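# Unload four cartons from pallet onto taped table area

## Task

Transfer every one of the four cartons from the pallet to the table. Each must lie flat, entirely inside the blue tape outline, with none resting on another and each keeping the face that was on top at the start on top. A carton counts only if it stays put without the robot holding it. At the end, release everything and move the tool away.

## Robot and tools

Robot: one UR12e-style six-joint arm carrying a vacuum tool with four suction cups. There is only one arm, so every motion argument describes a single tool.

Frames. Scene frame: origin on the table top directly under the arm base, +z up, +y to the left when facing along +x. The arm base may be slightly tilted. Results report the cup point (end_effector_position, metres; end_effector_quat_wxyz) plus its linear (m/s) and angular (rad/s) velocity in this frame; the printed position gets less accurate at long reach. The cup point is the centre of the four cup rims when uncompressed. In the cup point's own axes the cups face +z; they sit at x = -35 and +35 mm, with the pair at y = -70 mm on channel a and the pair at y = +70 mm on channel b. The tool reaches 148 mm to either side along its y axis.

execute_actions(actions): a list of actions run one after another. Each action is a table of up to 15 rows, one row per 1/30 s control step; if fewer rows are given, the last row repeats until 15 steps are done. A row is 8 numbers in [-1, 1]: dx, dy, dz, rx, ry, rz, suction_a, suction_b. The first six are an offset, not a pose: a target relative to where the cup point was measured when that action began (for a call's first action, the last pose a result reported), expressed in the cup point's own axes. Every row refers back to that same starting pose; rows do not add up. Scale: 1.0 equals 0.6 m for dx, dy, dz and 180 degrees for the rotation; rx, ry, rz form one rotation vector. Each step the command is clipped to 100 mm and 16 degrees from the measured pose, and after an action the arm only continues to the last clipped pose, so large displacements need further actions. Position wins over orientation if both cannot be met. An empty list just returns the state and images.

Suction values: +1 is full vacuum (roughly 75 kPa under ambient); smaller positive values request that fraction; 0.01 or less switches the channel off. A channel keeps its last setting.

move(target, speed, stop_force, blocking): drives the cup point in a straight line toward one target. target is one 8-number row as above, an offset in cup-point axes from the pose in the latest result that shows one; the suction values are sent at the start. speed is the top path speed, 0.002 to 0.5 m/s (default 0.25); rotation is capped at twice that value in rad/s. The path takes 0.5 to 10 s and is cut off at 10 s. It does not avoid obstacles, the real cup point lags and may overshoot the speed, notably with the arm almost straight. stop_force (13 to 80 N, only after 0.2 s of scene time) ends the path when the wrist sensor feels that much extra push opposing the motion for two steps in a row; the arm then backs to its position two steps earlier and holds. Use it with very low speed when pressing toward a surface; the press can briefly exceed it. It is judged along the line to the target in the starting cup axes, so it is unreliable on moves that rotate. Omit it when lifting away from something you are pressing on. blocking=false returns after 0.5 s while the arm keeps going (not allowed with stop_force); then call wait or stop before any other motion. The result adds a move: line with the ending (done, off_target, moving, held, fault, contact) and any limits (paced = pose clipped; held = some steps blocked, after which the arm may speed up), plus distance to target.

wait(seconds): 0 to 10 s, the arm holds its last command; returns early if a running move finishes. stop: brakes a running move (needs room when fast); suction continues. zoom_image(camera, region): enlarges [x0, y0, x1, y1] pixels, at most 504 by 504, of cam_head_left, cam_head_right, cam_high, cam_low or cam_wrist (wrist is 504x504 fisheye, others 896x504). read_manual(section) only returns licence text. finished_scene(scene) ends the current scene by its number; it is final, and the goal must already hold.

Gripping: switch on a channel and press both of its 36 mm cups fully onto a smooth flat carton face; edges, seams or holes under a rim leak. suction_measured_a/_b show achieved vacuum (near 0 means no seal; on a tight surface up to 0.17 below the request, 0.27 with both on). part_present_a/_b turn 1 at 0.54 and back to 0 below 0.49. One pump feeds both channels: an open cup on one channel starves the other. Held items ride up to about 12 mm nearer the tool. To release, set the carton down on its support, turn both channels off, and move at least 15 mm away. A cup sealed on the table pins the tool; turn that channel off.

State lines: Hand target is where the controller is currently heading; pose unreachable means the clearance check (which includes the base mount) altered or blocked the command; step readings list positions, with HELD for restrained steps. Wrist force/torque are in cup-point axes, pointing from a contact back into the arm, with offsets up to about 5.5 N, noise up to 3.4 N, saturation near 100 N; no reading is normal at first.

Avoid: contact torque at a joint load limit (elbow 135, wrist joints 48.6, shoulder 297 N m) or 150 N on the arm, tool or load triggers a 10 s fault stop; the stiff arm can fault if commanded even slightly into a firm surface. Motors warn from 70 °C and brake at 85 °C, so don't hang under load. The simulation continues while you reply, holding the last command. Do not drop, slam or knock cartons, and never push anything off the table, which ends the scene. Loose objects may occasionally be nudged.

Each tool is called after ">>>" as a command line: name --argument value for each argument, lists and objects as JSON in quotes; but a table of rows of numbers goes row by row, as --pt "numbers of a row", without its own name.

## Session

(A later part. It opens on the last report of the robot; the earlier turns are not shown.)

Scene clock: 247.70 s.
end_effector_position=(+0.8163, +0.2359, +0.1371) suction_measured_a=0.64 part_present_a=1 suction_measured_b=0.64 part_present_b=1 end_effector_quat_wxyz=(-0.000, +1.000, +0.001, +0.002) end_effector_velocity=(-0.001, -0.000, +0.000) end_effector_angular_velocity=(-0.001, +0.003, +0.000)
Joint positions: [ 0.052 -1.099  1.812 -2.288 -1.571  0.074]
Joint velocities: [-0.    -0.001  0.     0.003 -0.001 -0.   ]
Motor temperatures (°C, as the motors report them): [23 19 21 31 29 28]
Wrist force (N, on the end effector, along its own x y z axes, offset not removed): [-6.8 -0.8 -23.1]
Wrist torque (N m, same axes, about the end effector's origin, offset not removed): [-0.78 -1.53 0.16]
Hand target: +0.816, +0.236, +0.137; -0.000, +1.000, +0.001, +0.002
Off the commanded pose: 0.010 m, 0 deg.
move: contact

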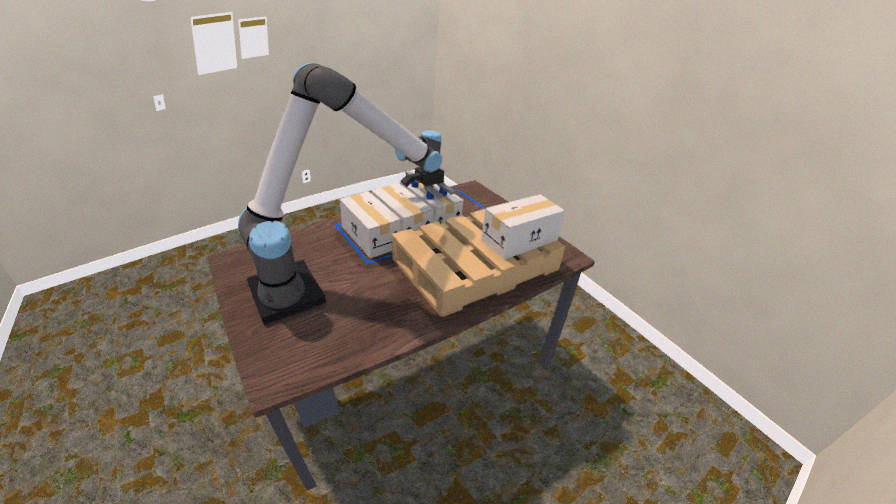

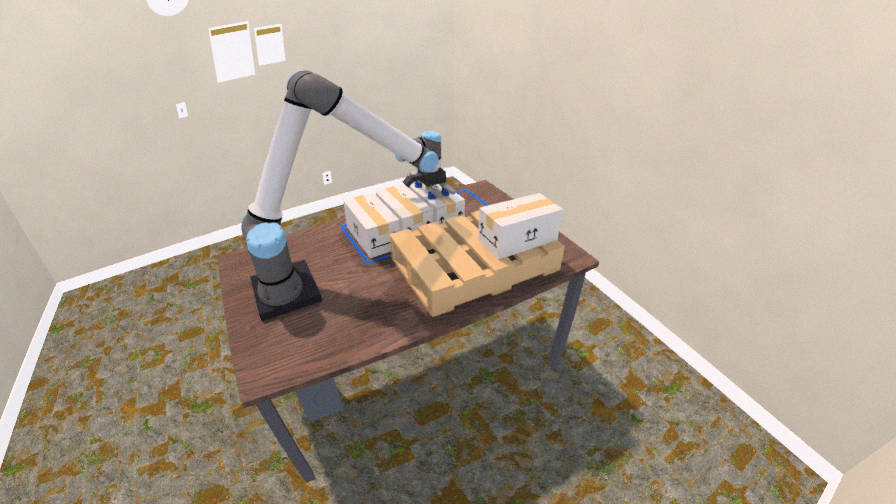

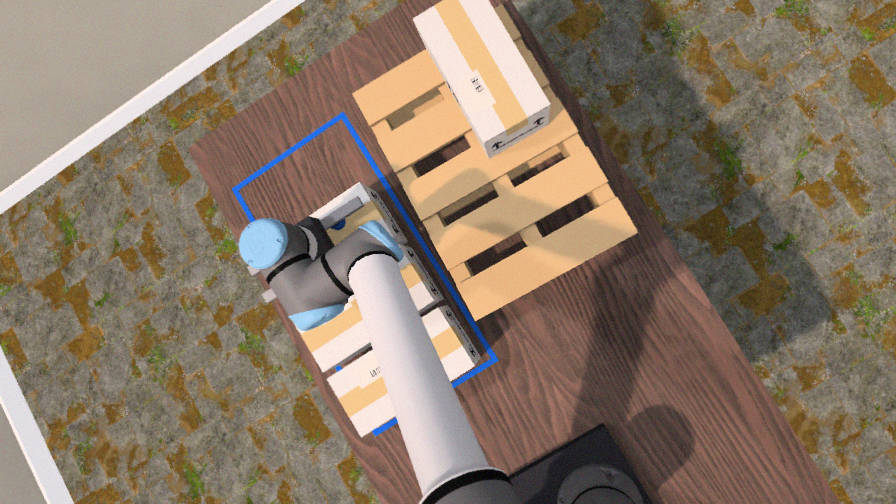

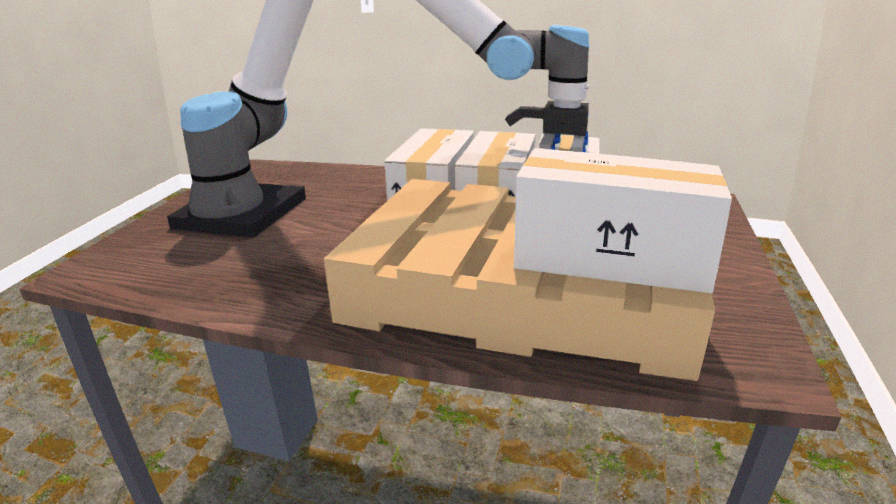

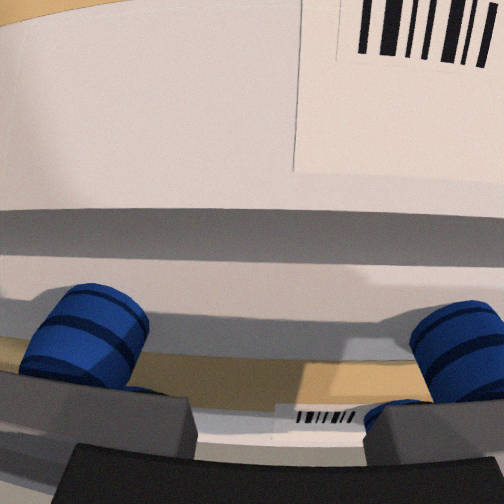

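>>> execute_actions --actions '[[[0,0,-0.002,0,0,0,0,0]]]'

>>> move --target '[0,0,-0.3,0,0,0,0,0]' --speed 0.35

>>> move --target '[0.187,0.867,0,0,0,-0.478,0,0]' --speed 0.5

Scene clock: 254.03 s.
end_effector_position=(+0.8163, +0.2359, +0.1384) suction_measured_a=0.01 part_present_a=0 suction_measured_b=0.01 part_present_b=0 end_effector_quat_wxyz=(-0.000, +1.000, +0.001, +0.002) end_effector_velocity=(-0.001, +0.002, -0.000) end_effector_angular_velocity=(+0.001, +0.001, +0.002)
Joint positions: [ 0.052 -1.1    1.811 -2.287 -1.571  0.074]
Joint velocities: [0.002 0.    0.    0.    0.001 0.   ]
Motor temperatures (°C, as the motors report them): [23 19 21 31 29 28]
Wrist force (N, on the end effector, along its own x y z axes, offset not removed): [-1.1 1.5 -42.8]
Wrist torque (N m, same axes, about the end effector's origin, offset not removed): [0.06 -0.28 0.18]
Hand target: +0.816, +0.236, +0.138; -0.000, +1.000, +0.001, +0.002
Off the commanded pose: 0.000 m, 0 deg.
Step readings (end_effector_position):
0: (+0.8163, +0.2359, +0.1374)
1: (+0.8163, +0.2359, +0.1375)
2: (+0.8164, +0.2359, +0.1378)
4: (+0.8166, +0.2359, +0.1383)
8: (+0.8164, +0.2359, +0.1384)
15: end_effector_position above

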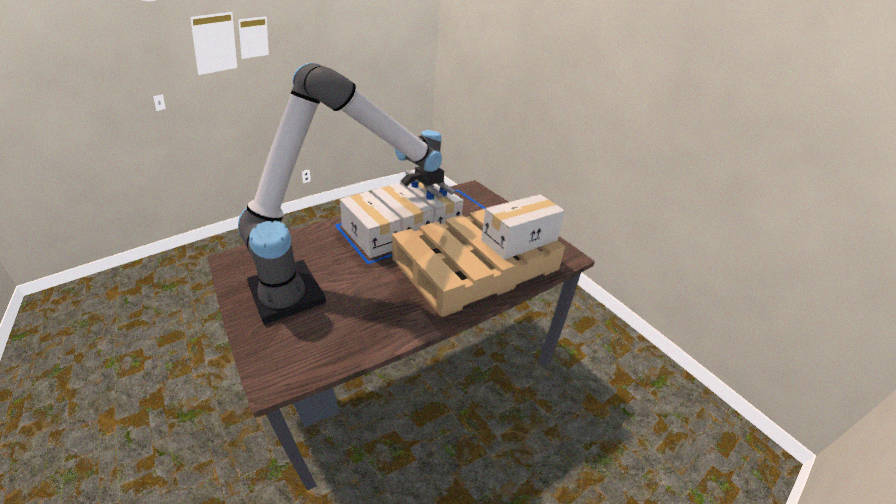

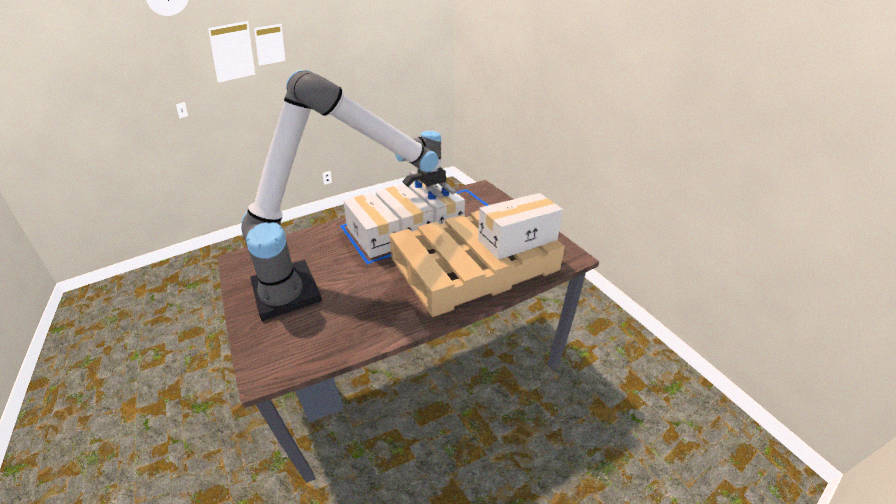

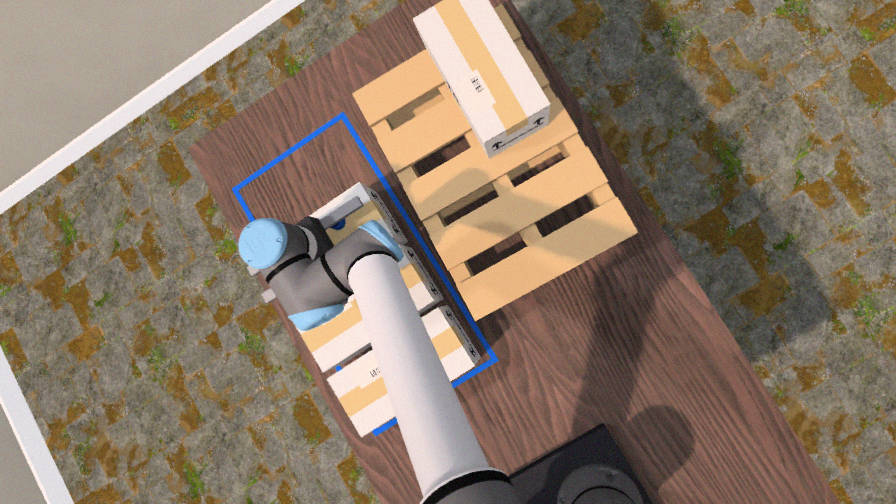

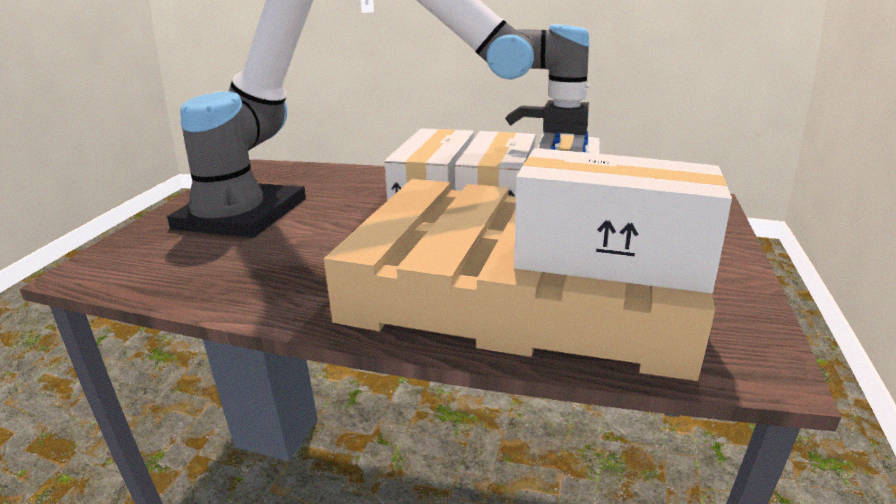

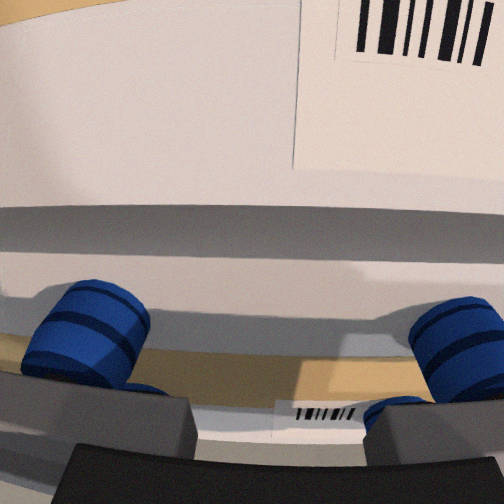

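Scene clock: 255.30 s.
end_effector_position=(+0.8157, +0.2359, +0.3180) suction_measured_a=0.01 part_present_a=0 suction_measured_b=0.01 part_present_b=0 end_effector_quat_wxyz=(-0.000, +1.000, +0.001, +0.002) end_effector_velocity=(-0.000, -0.001, +0.002) end_effector_angular_velocity=(-0.000, +0.002, -0.000)
Joint positions: [ 0.052 -1.26   1.676 -1.991 -1.571  0.074]
Joint velocities: [-0.001 -0.001 -0.002  0.005 -0.    -0.   ]
Motor temperatures (°C, as the motors report them): [23 19 21 31 29 28]
Wrist force (N, on the end effector, along its own x y z axes, offset not removed): [-1.0 -0.5 -2.2]
Wrist torque (N m, same axes, about the end effector's origin, offset not removed): [-0.07 -0.04 0.06]
Hand target: +0.816, +0.236, +0.318; -0.000, +1.000, +0.001, +0.002
Off the commanded pose: 0.000 m, 0 deg.
move: done

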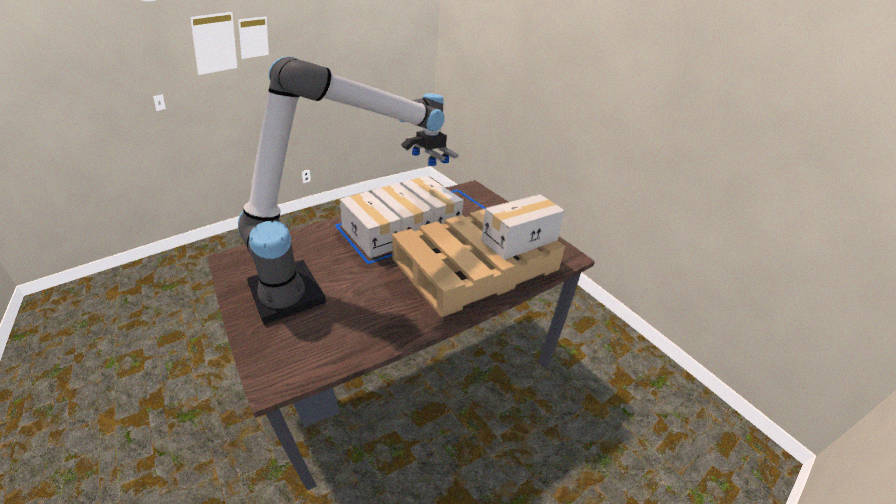

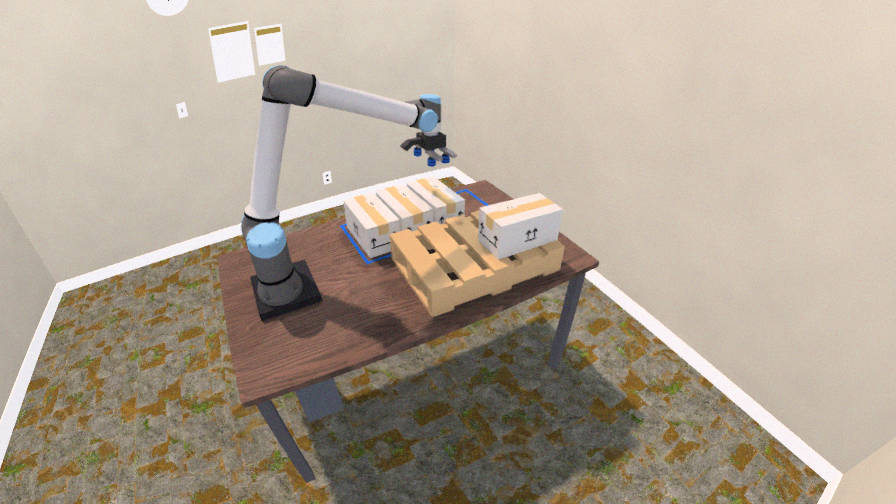

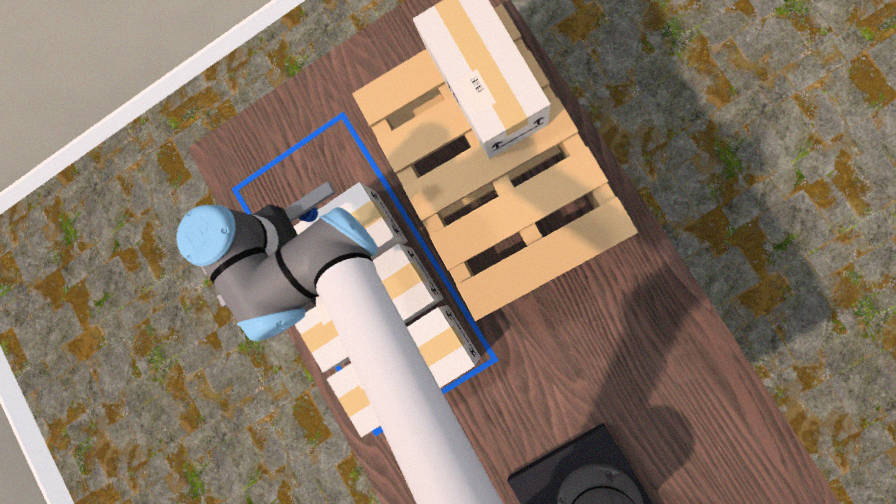

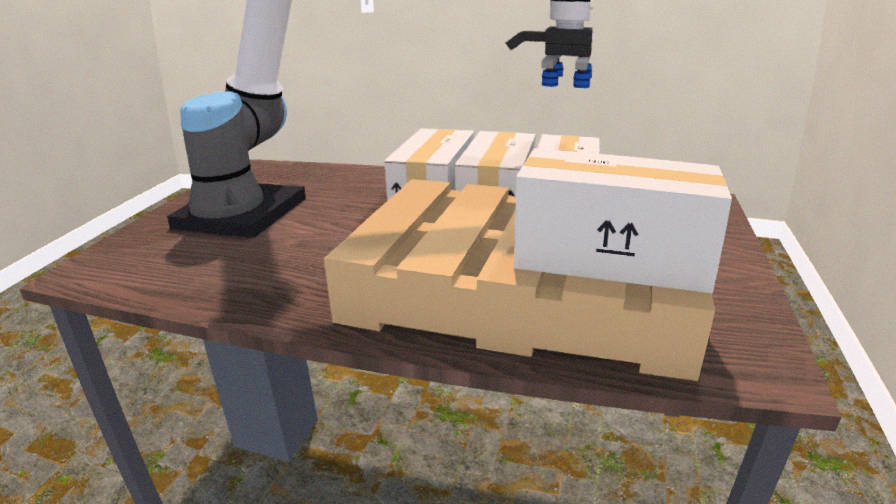

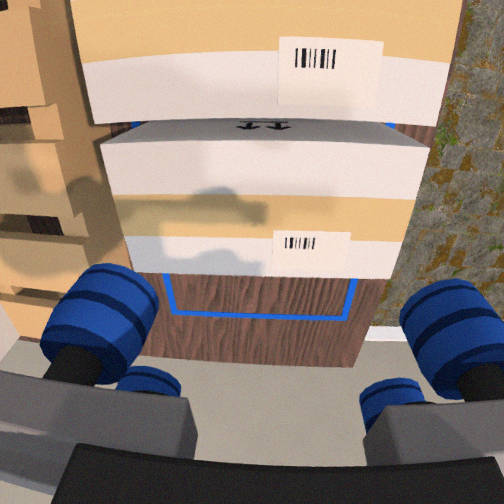

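Scene clock: 257.60 s.
end_effector_position=(+0.9283, -0.2837, +0.3183) suction_measured_a=0.01 part_present_a=0 suction_measured_b=0.01 part_present_b=0 end_effector_quat_wxyz=(+0.002, +0.731, +0.682, +0.002) end_effector_velocity=(+0.001, -0.003, +0.001) end_effector_angular_velocity=(+0.001, +0.000, +0.012)
Joint positions: [-0.5   -1.072  1.401 -1.905 -1.57  -1.978]
Joint velocities: [-0.002  0.003 -0.007  0.005  0.001 -0.014]
Motor temperatures (°C, as the motors report them): [23 19 21 31 29 28]
Wrist force (N, on the end effector, along its own x y z axes, offset not removed): [1.2 0.2 -0.7]
Wrist torque (N m, same axes, about the end effector's origin, offset not removed): [-0.02 -0.28 0.12]
Hand target: +0.928, -0.284, +0.318; +0.002, +0.731, +0.683, +0.002
Off the commanded pose: 0.001 m, 0 deg.
move: done

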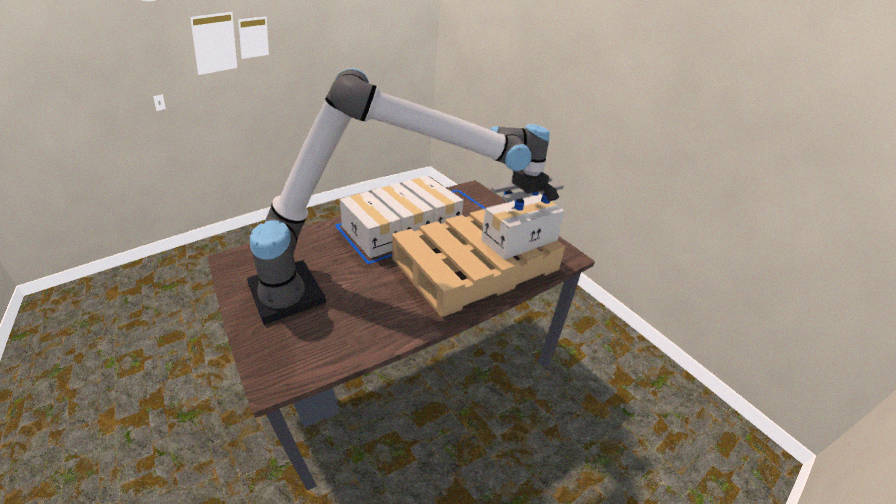

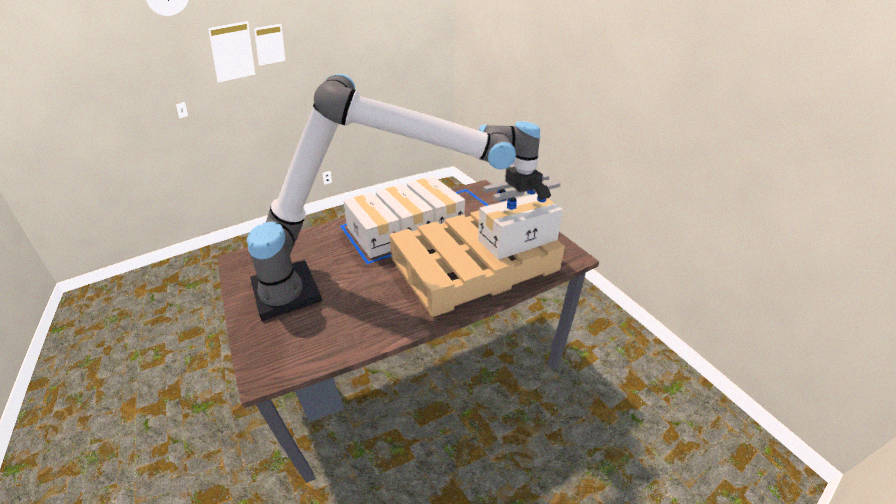

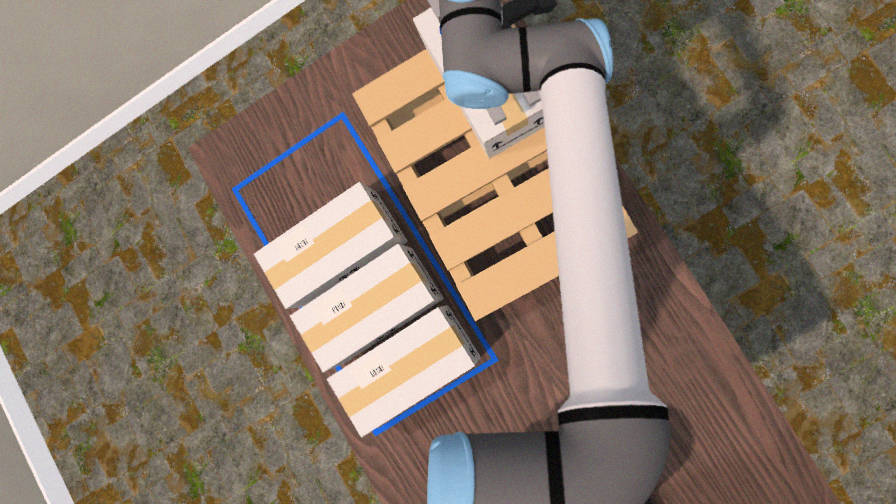

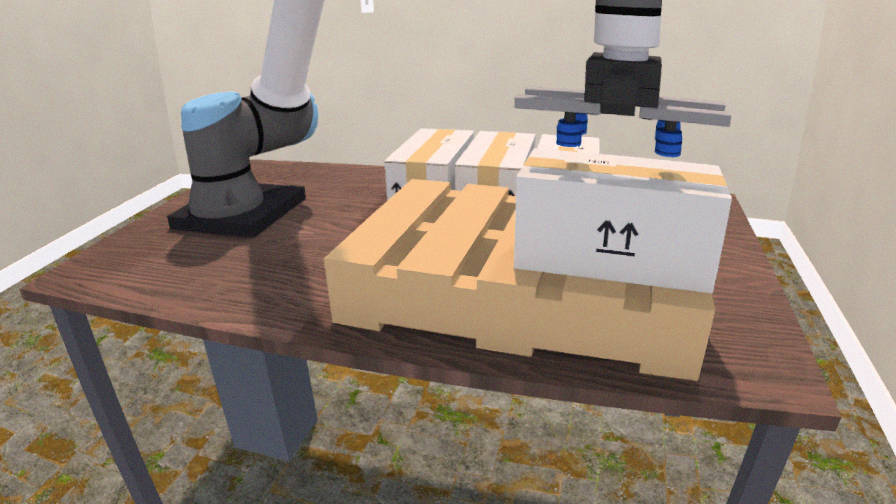

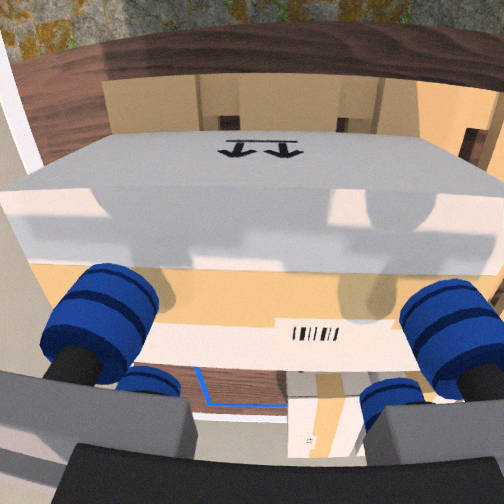

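>>> move --target '[0,0,0.082,0,0,0,0,0]' --speed 0.08

>>> execute_actions --actions '[[[0,0,0,0,0,0,1,1]],[[0,0,0,0,0,0,1,1]]]'

Scene clock: 262.77 s.
end_effector_position=(+0.9285, -0.2837, +0.2696) suction_measured_a=0.01 part_present_a=0 suction_measured_b=0.01 part_present_b=0 end_effector_quat_wxyz=(+0.002, +0.731, +0.682, +0.002) end_effector_velocity=(-0.000, +0.000, -0.005) end_effector_angular_velocity=(+0.002, +0.001, -0.000)
Joint positions: [-0.5   -1.043  1.447 -1.98  -1.57  -1.978]
Joint velocities: [-0.     0.003  0.004 -0.004  0.001  0.   ]
Motor temperatures (°C, as the motors report them): [23 19 21 31 29 28]
Wrist force (N, on the end effector, along its own x y z axes, offset not removed): [-3.6 -5.1 -18.6]
Wrist torque (N m, same axes, about the end effector's origin, offset not removed): [-0.43 0.38 0.06]
Hand target: +0.929, -0.284, +0.269; +0.002, +0.731, +0.682, +0.002
Off the commanded pose: 0.000 m, 0 deg.
move: done

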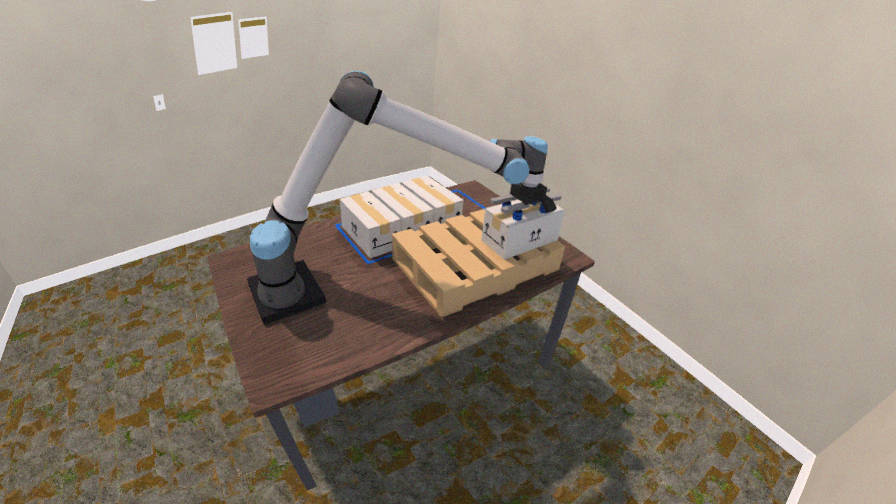

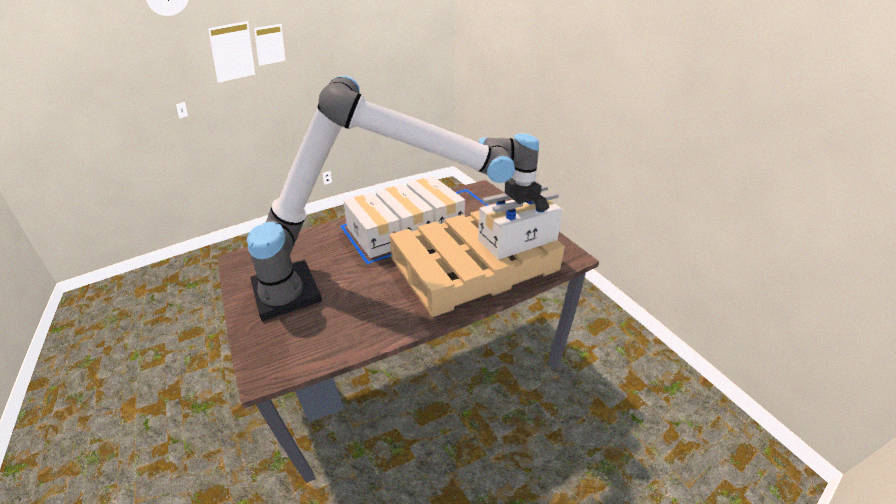

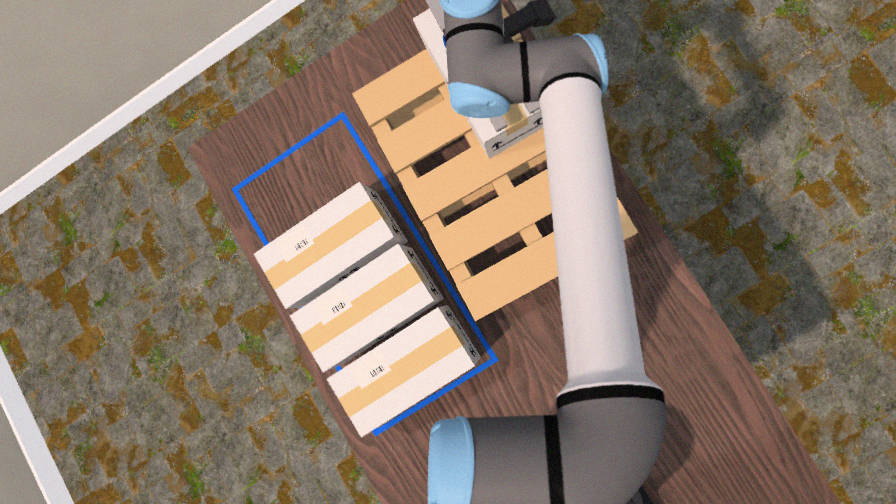

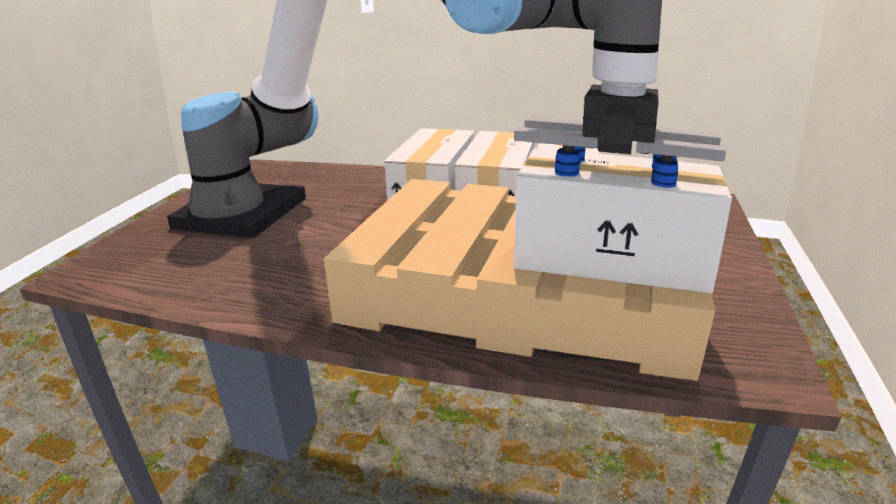

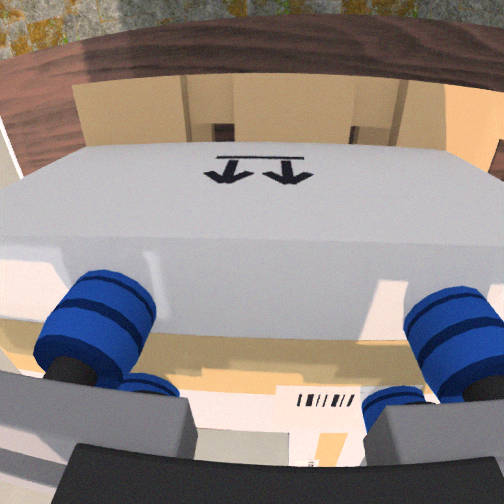

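Scene clock: 263.77 s.
end_effector_position=(+0.9285, -0.2837, +0.2694) suction_measured_a=0.62 part_present_a=1 suction_measured_b=0.62 part_present_b=1 end_effector_quat_wxyz=(+0.002, +0.731, +0.682, +0.002) end_effector_velocity=(+0.000, +0.001, -0.001) end_effector_angular_velocity=(+0.001, +0.001, +0.001)
Joint positions: [-0.5   -1.043  1.447 -1.98  -1.57  -1.978]
Joint velocities: [ 0.001  0.001  0.     0.     0.    -0.   ]
Motor temperatures (°C, as the motors report them): [23 19 21 31 29 28]
Wrist force (N, on the end effector, along its own x y z axes, offset not removed): [0.3 -0.8 20.2]
Wrist torque (N m, same axes, about the end effector's origin, offset not removed): [-0.52 -0.19 0.10]
Hand target: +0.929, -0.284, +0.269; +0.002, +0.731, +0.682, +0.002
Off the commanded pose: 0.000 m, 0 deg.
Step readings (end_effector_position; steps 1 to 15: 1st action; 16 to 30: 2nd action):
0: (+0.9285, -0.2837, +0.2696)
1: (+0.9285, -0.2837, +0.2695)
2: (+0.9285, -0.2837, +0.2693)
4: (+0.9284, -0.2836, +0.2691)
8: (+0.9284, -0.2836, +0.2691)
15: (+0.9285, -0.2837, +0.2693)
16: (+0.9285, -0.2837, +0.2693)
17: (+0.9285, -0.2837, +0.2694)
19: (+0.9285, -0.2837, +0.2694)
23: (+0.9285, -0.2837, +0.2694)
30: end_effector_position above

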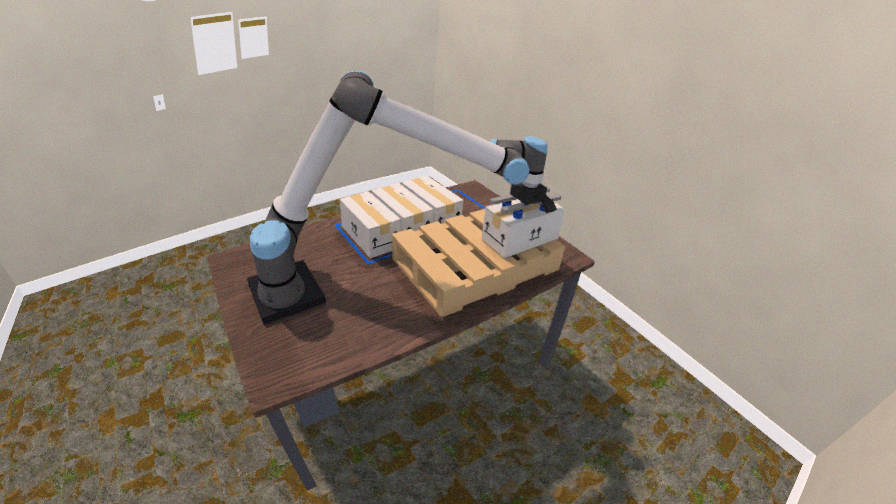

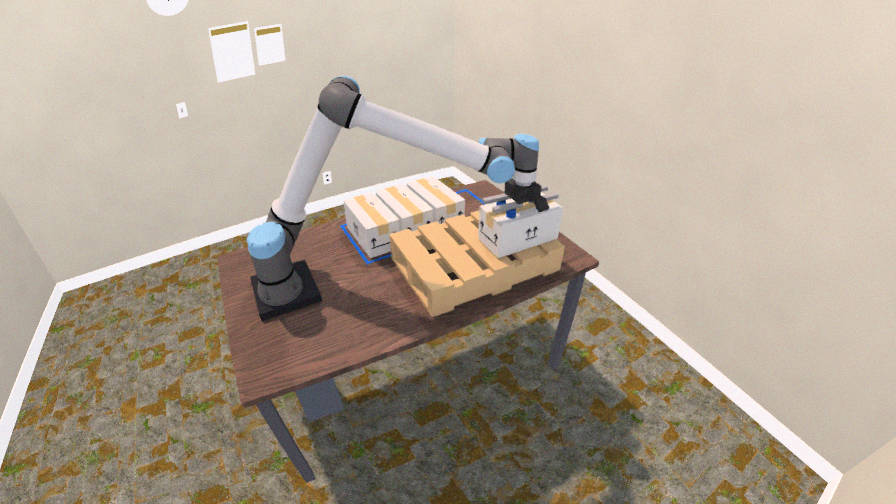

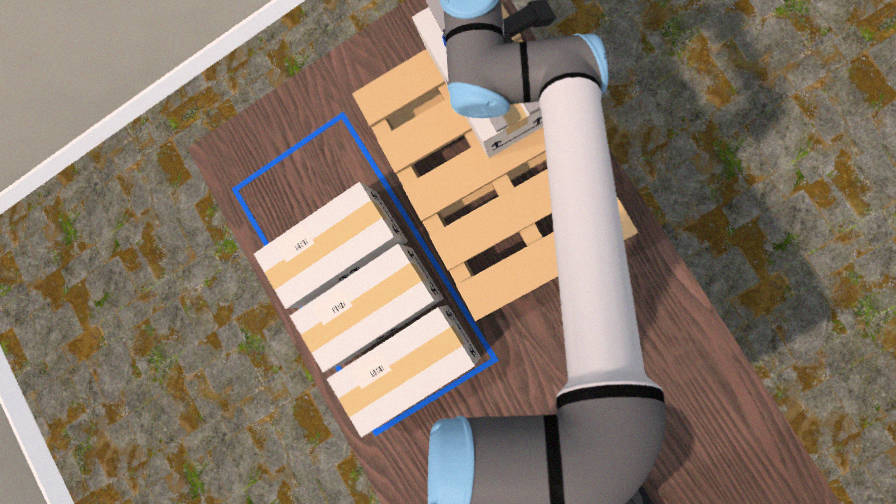

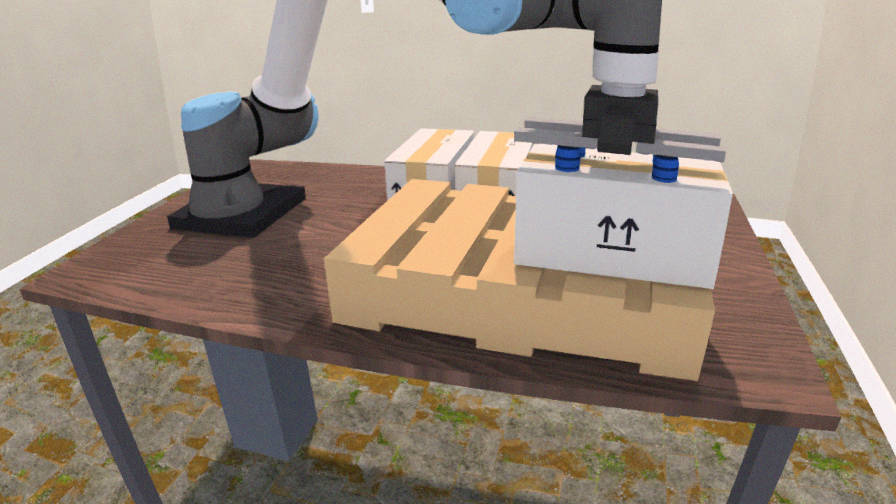

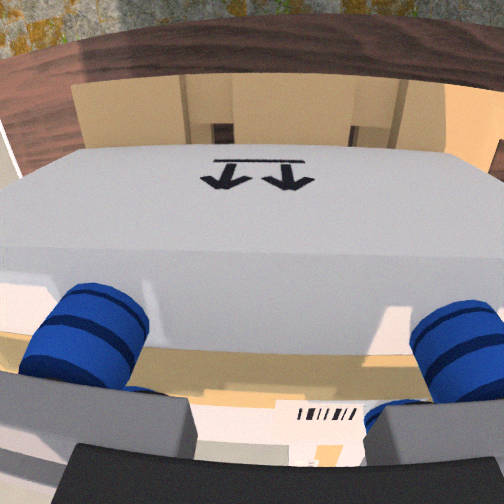

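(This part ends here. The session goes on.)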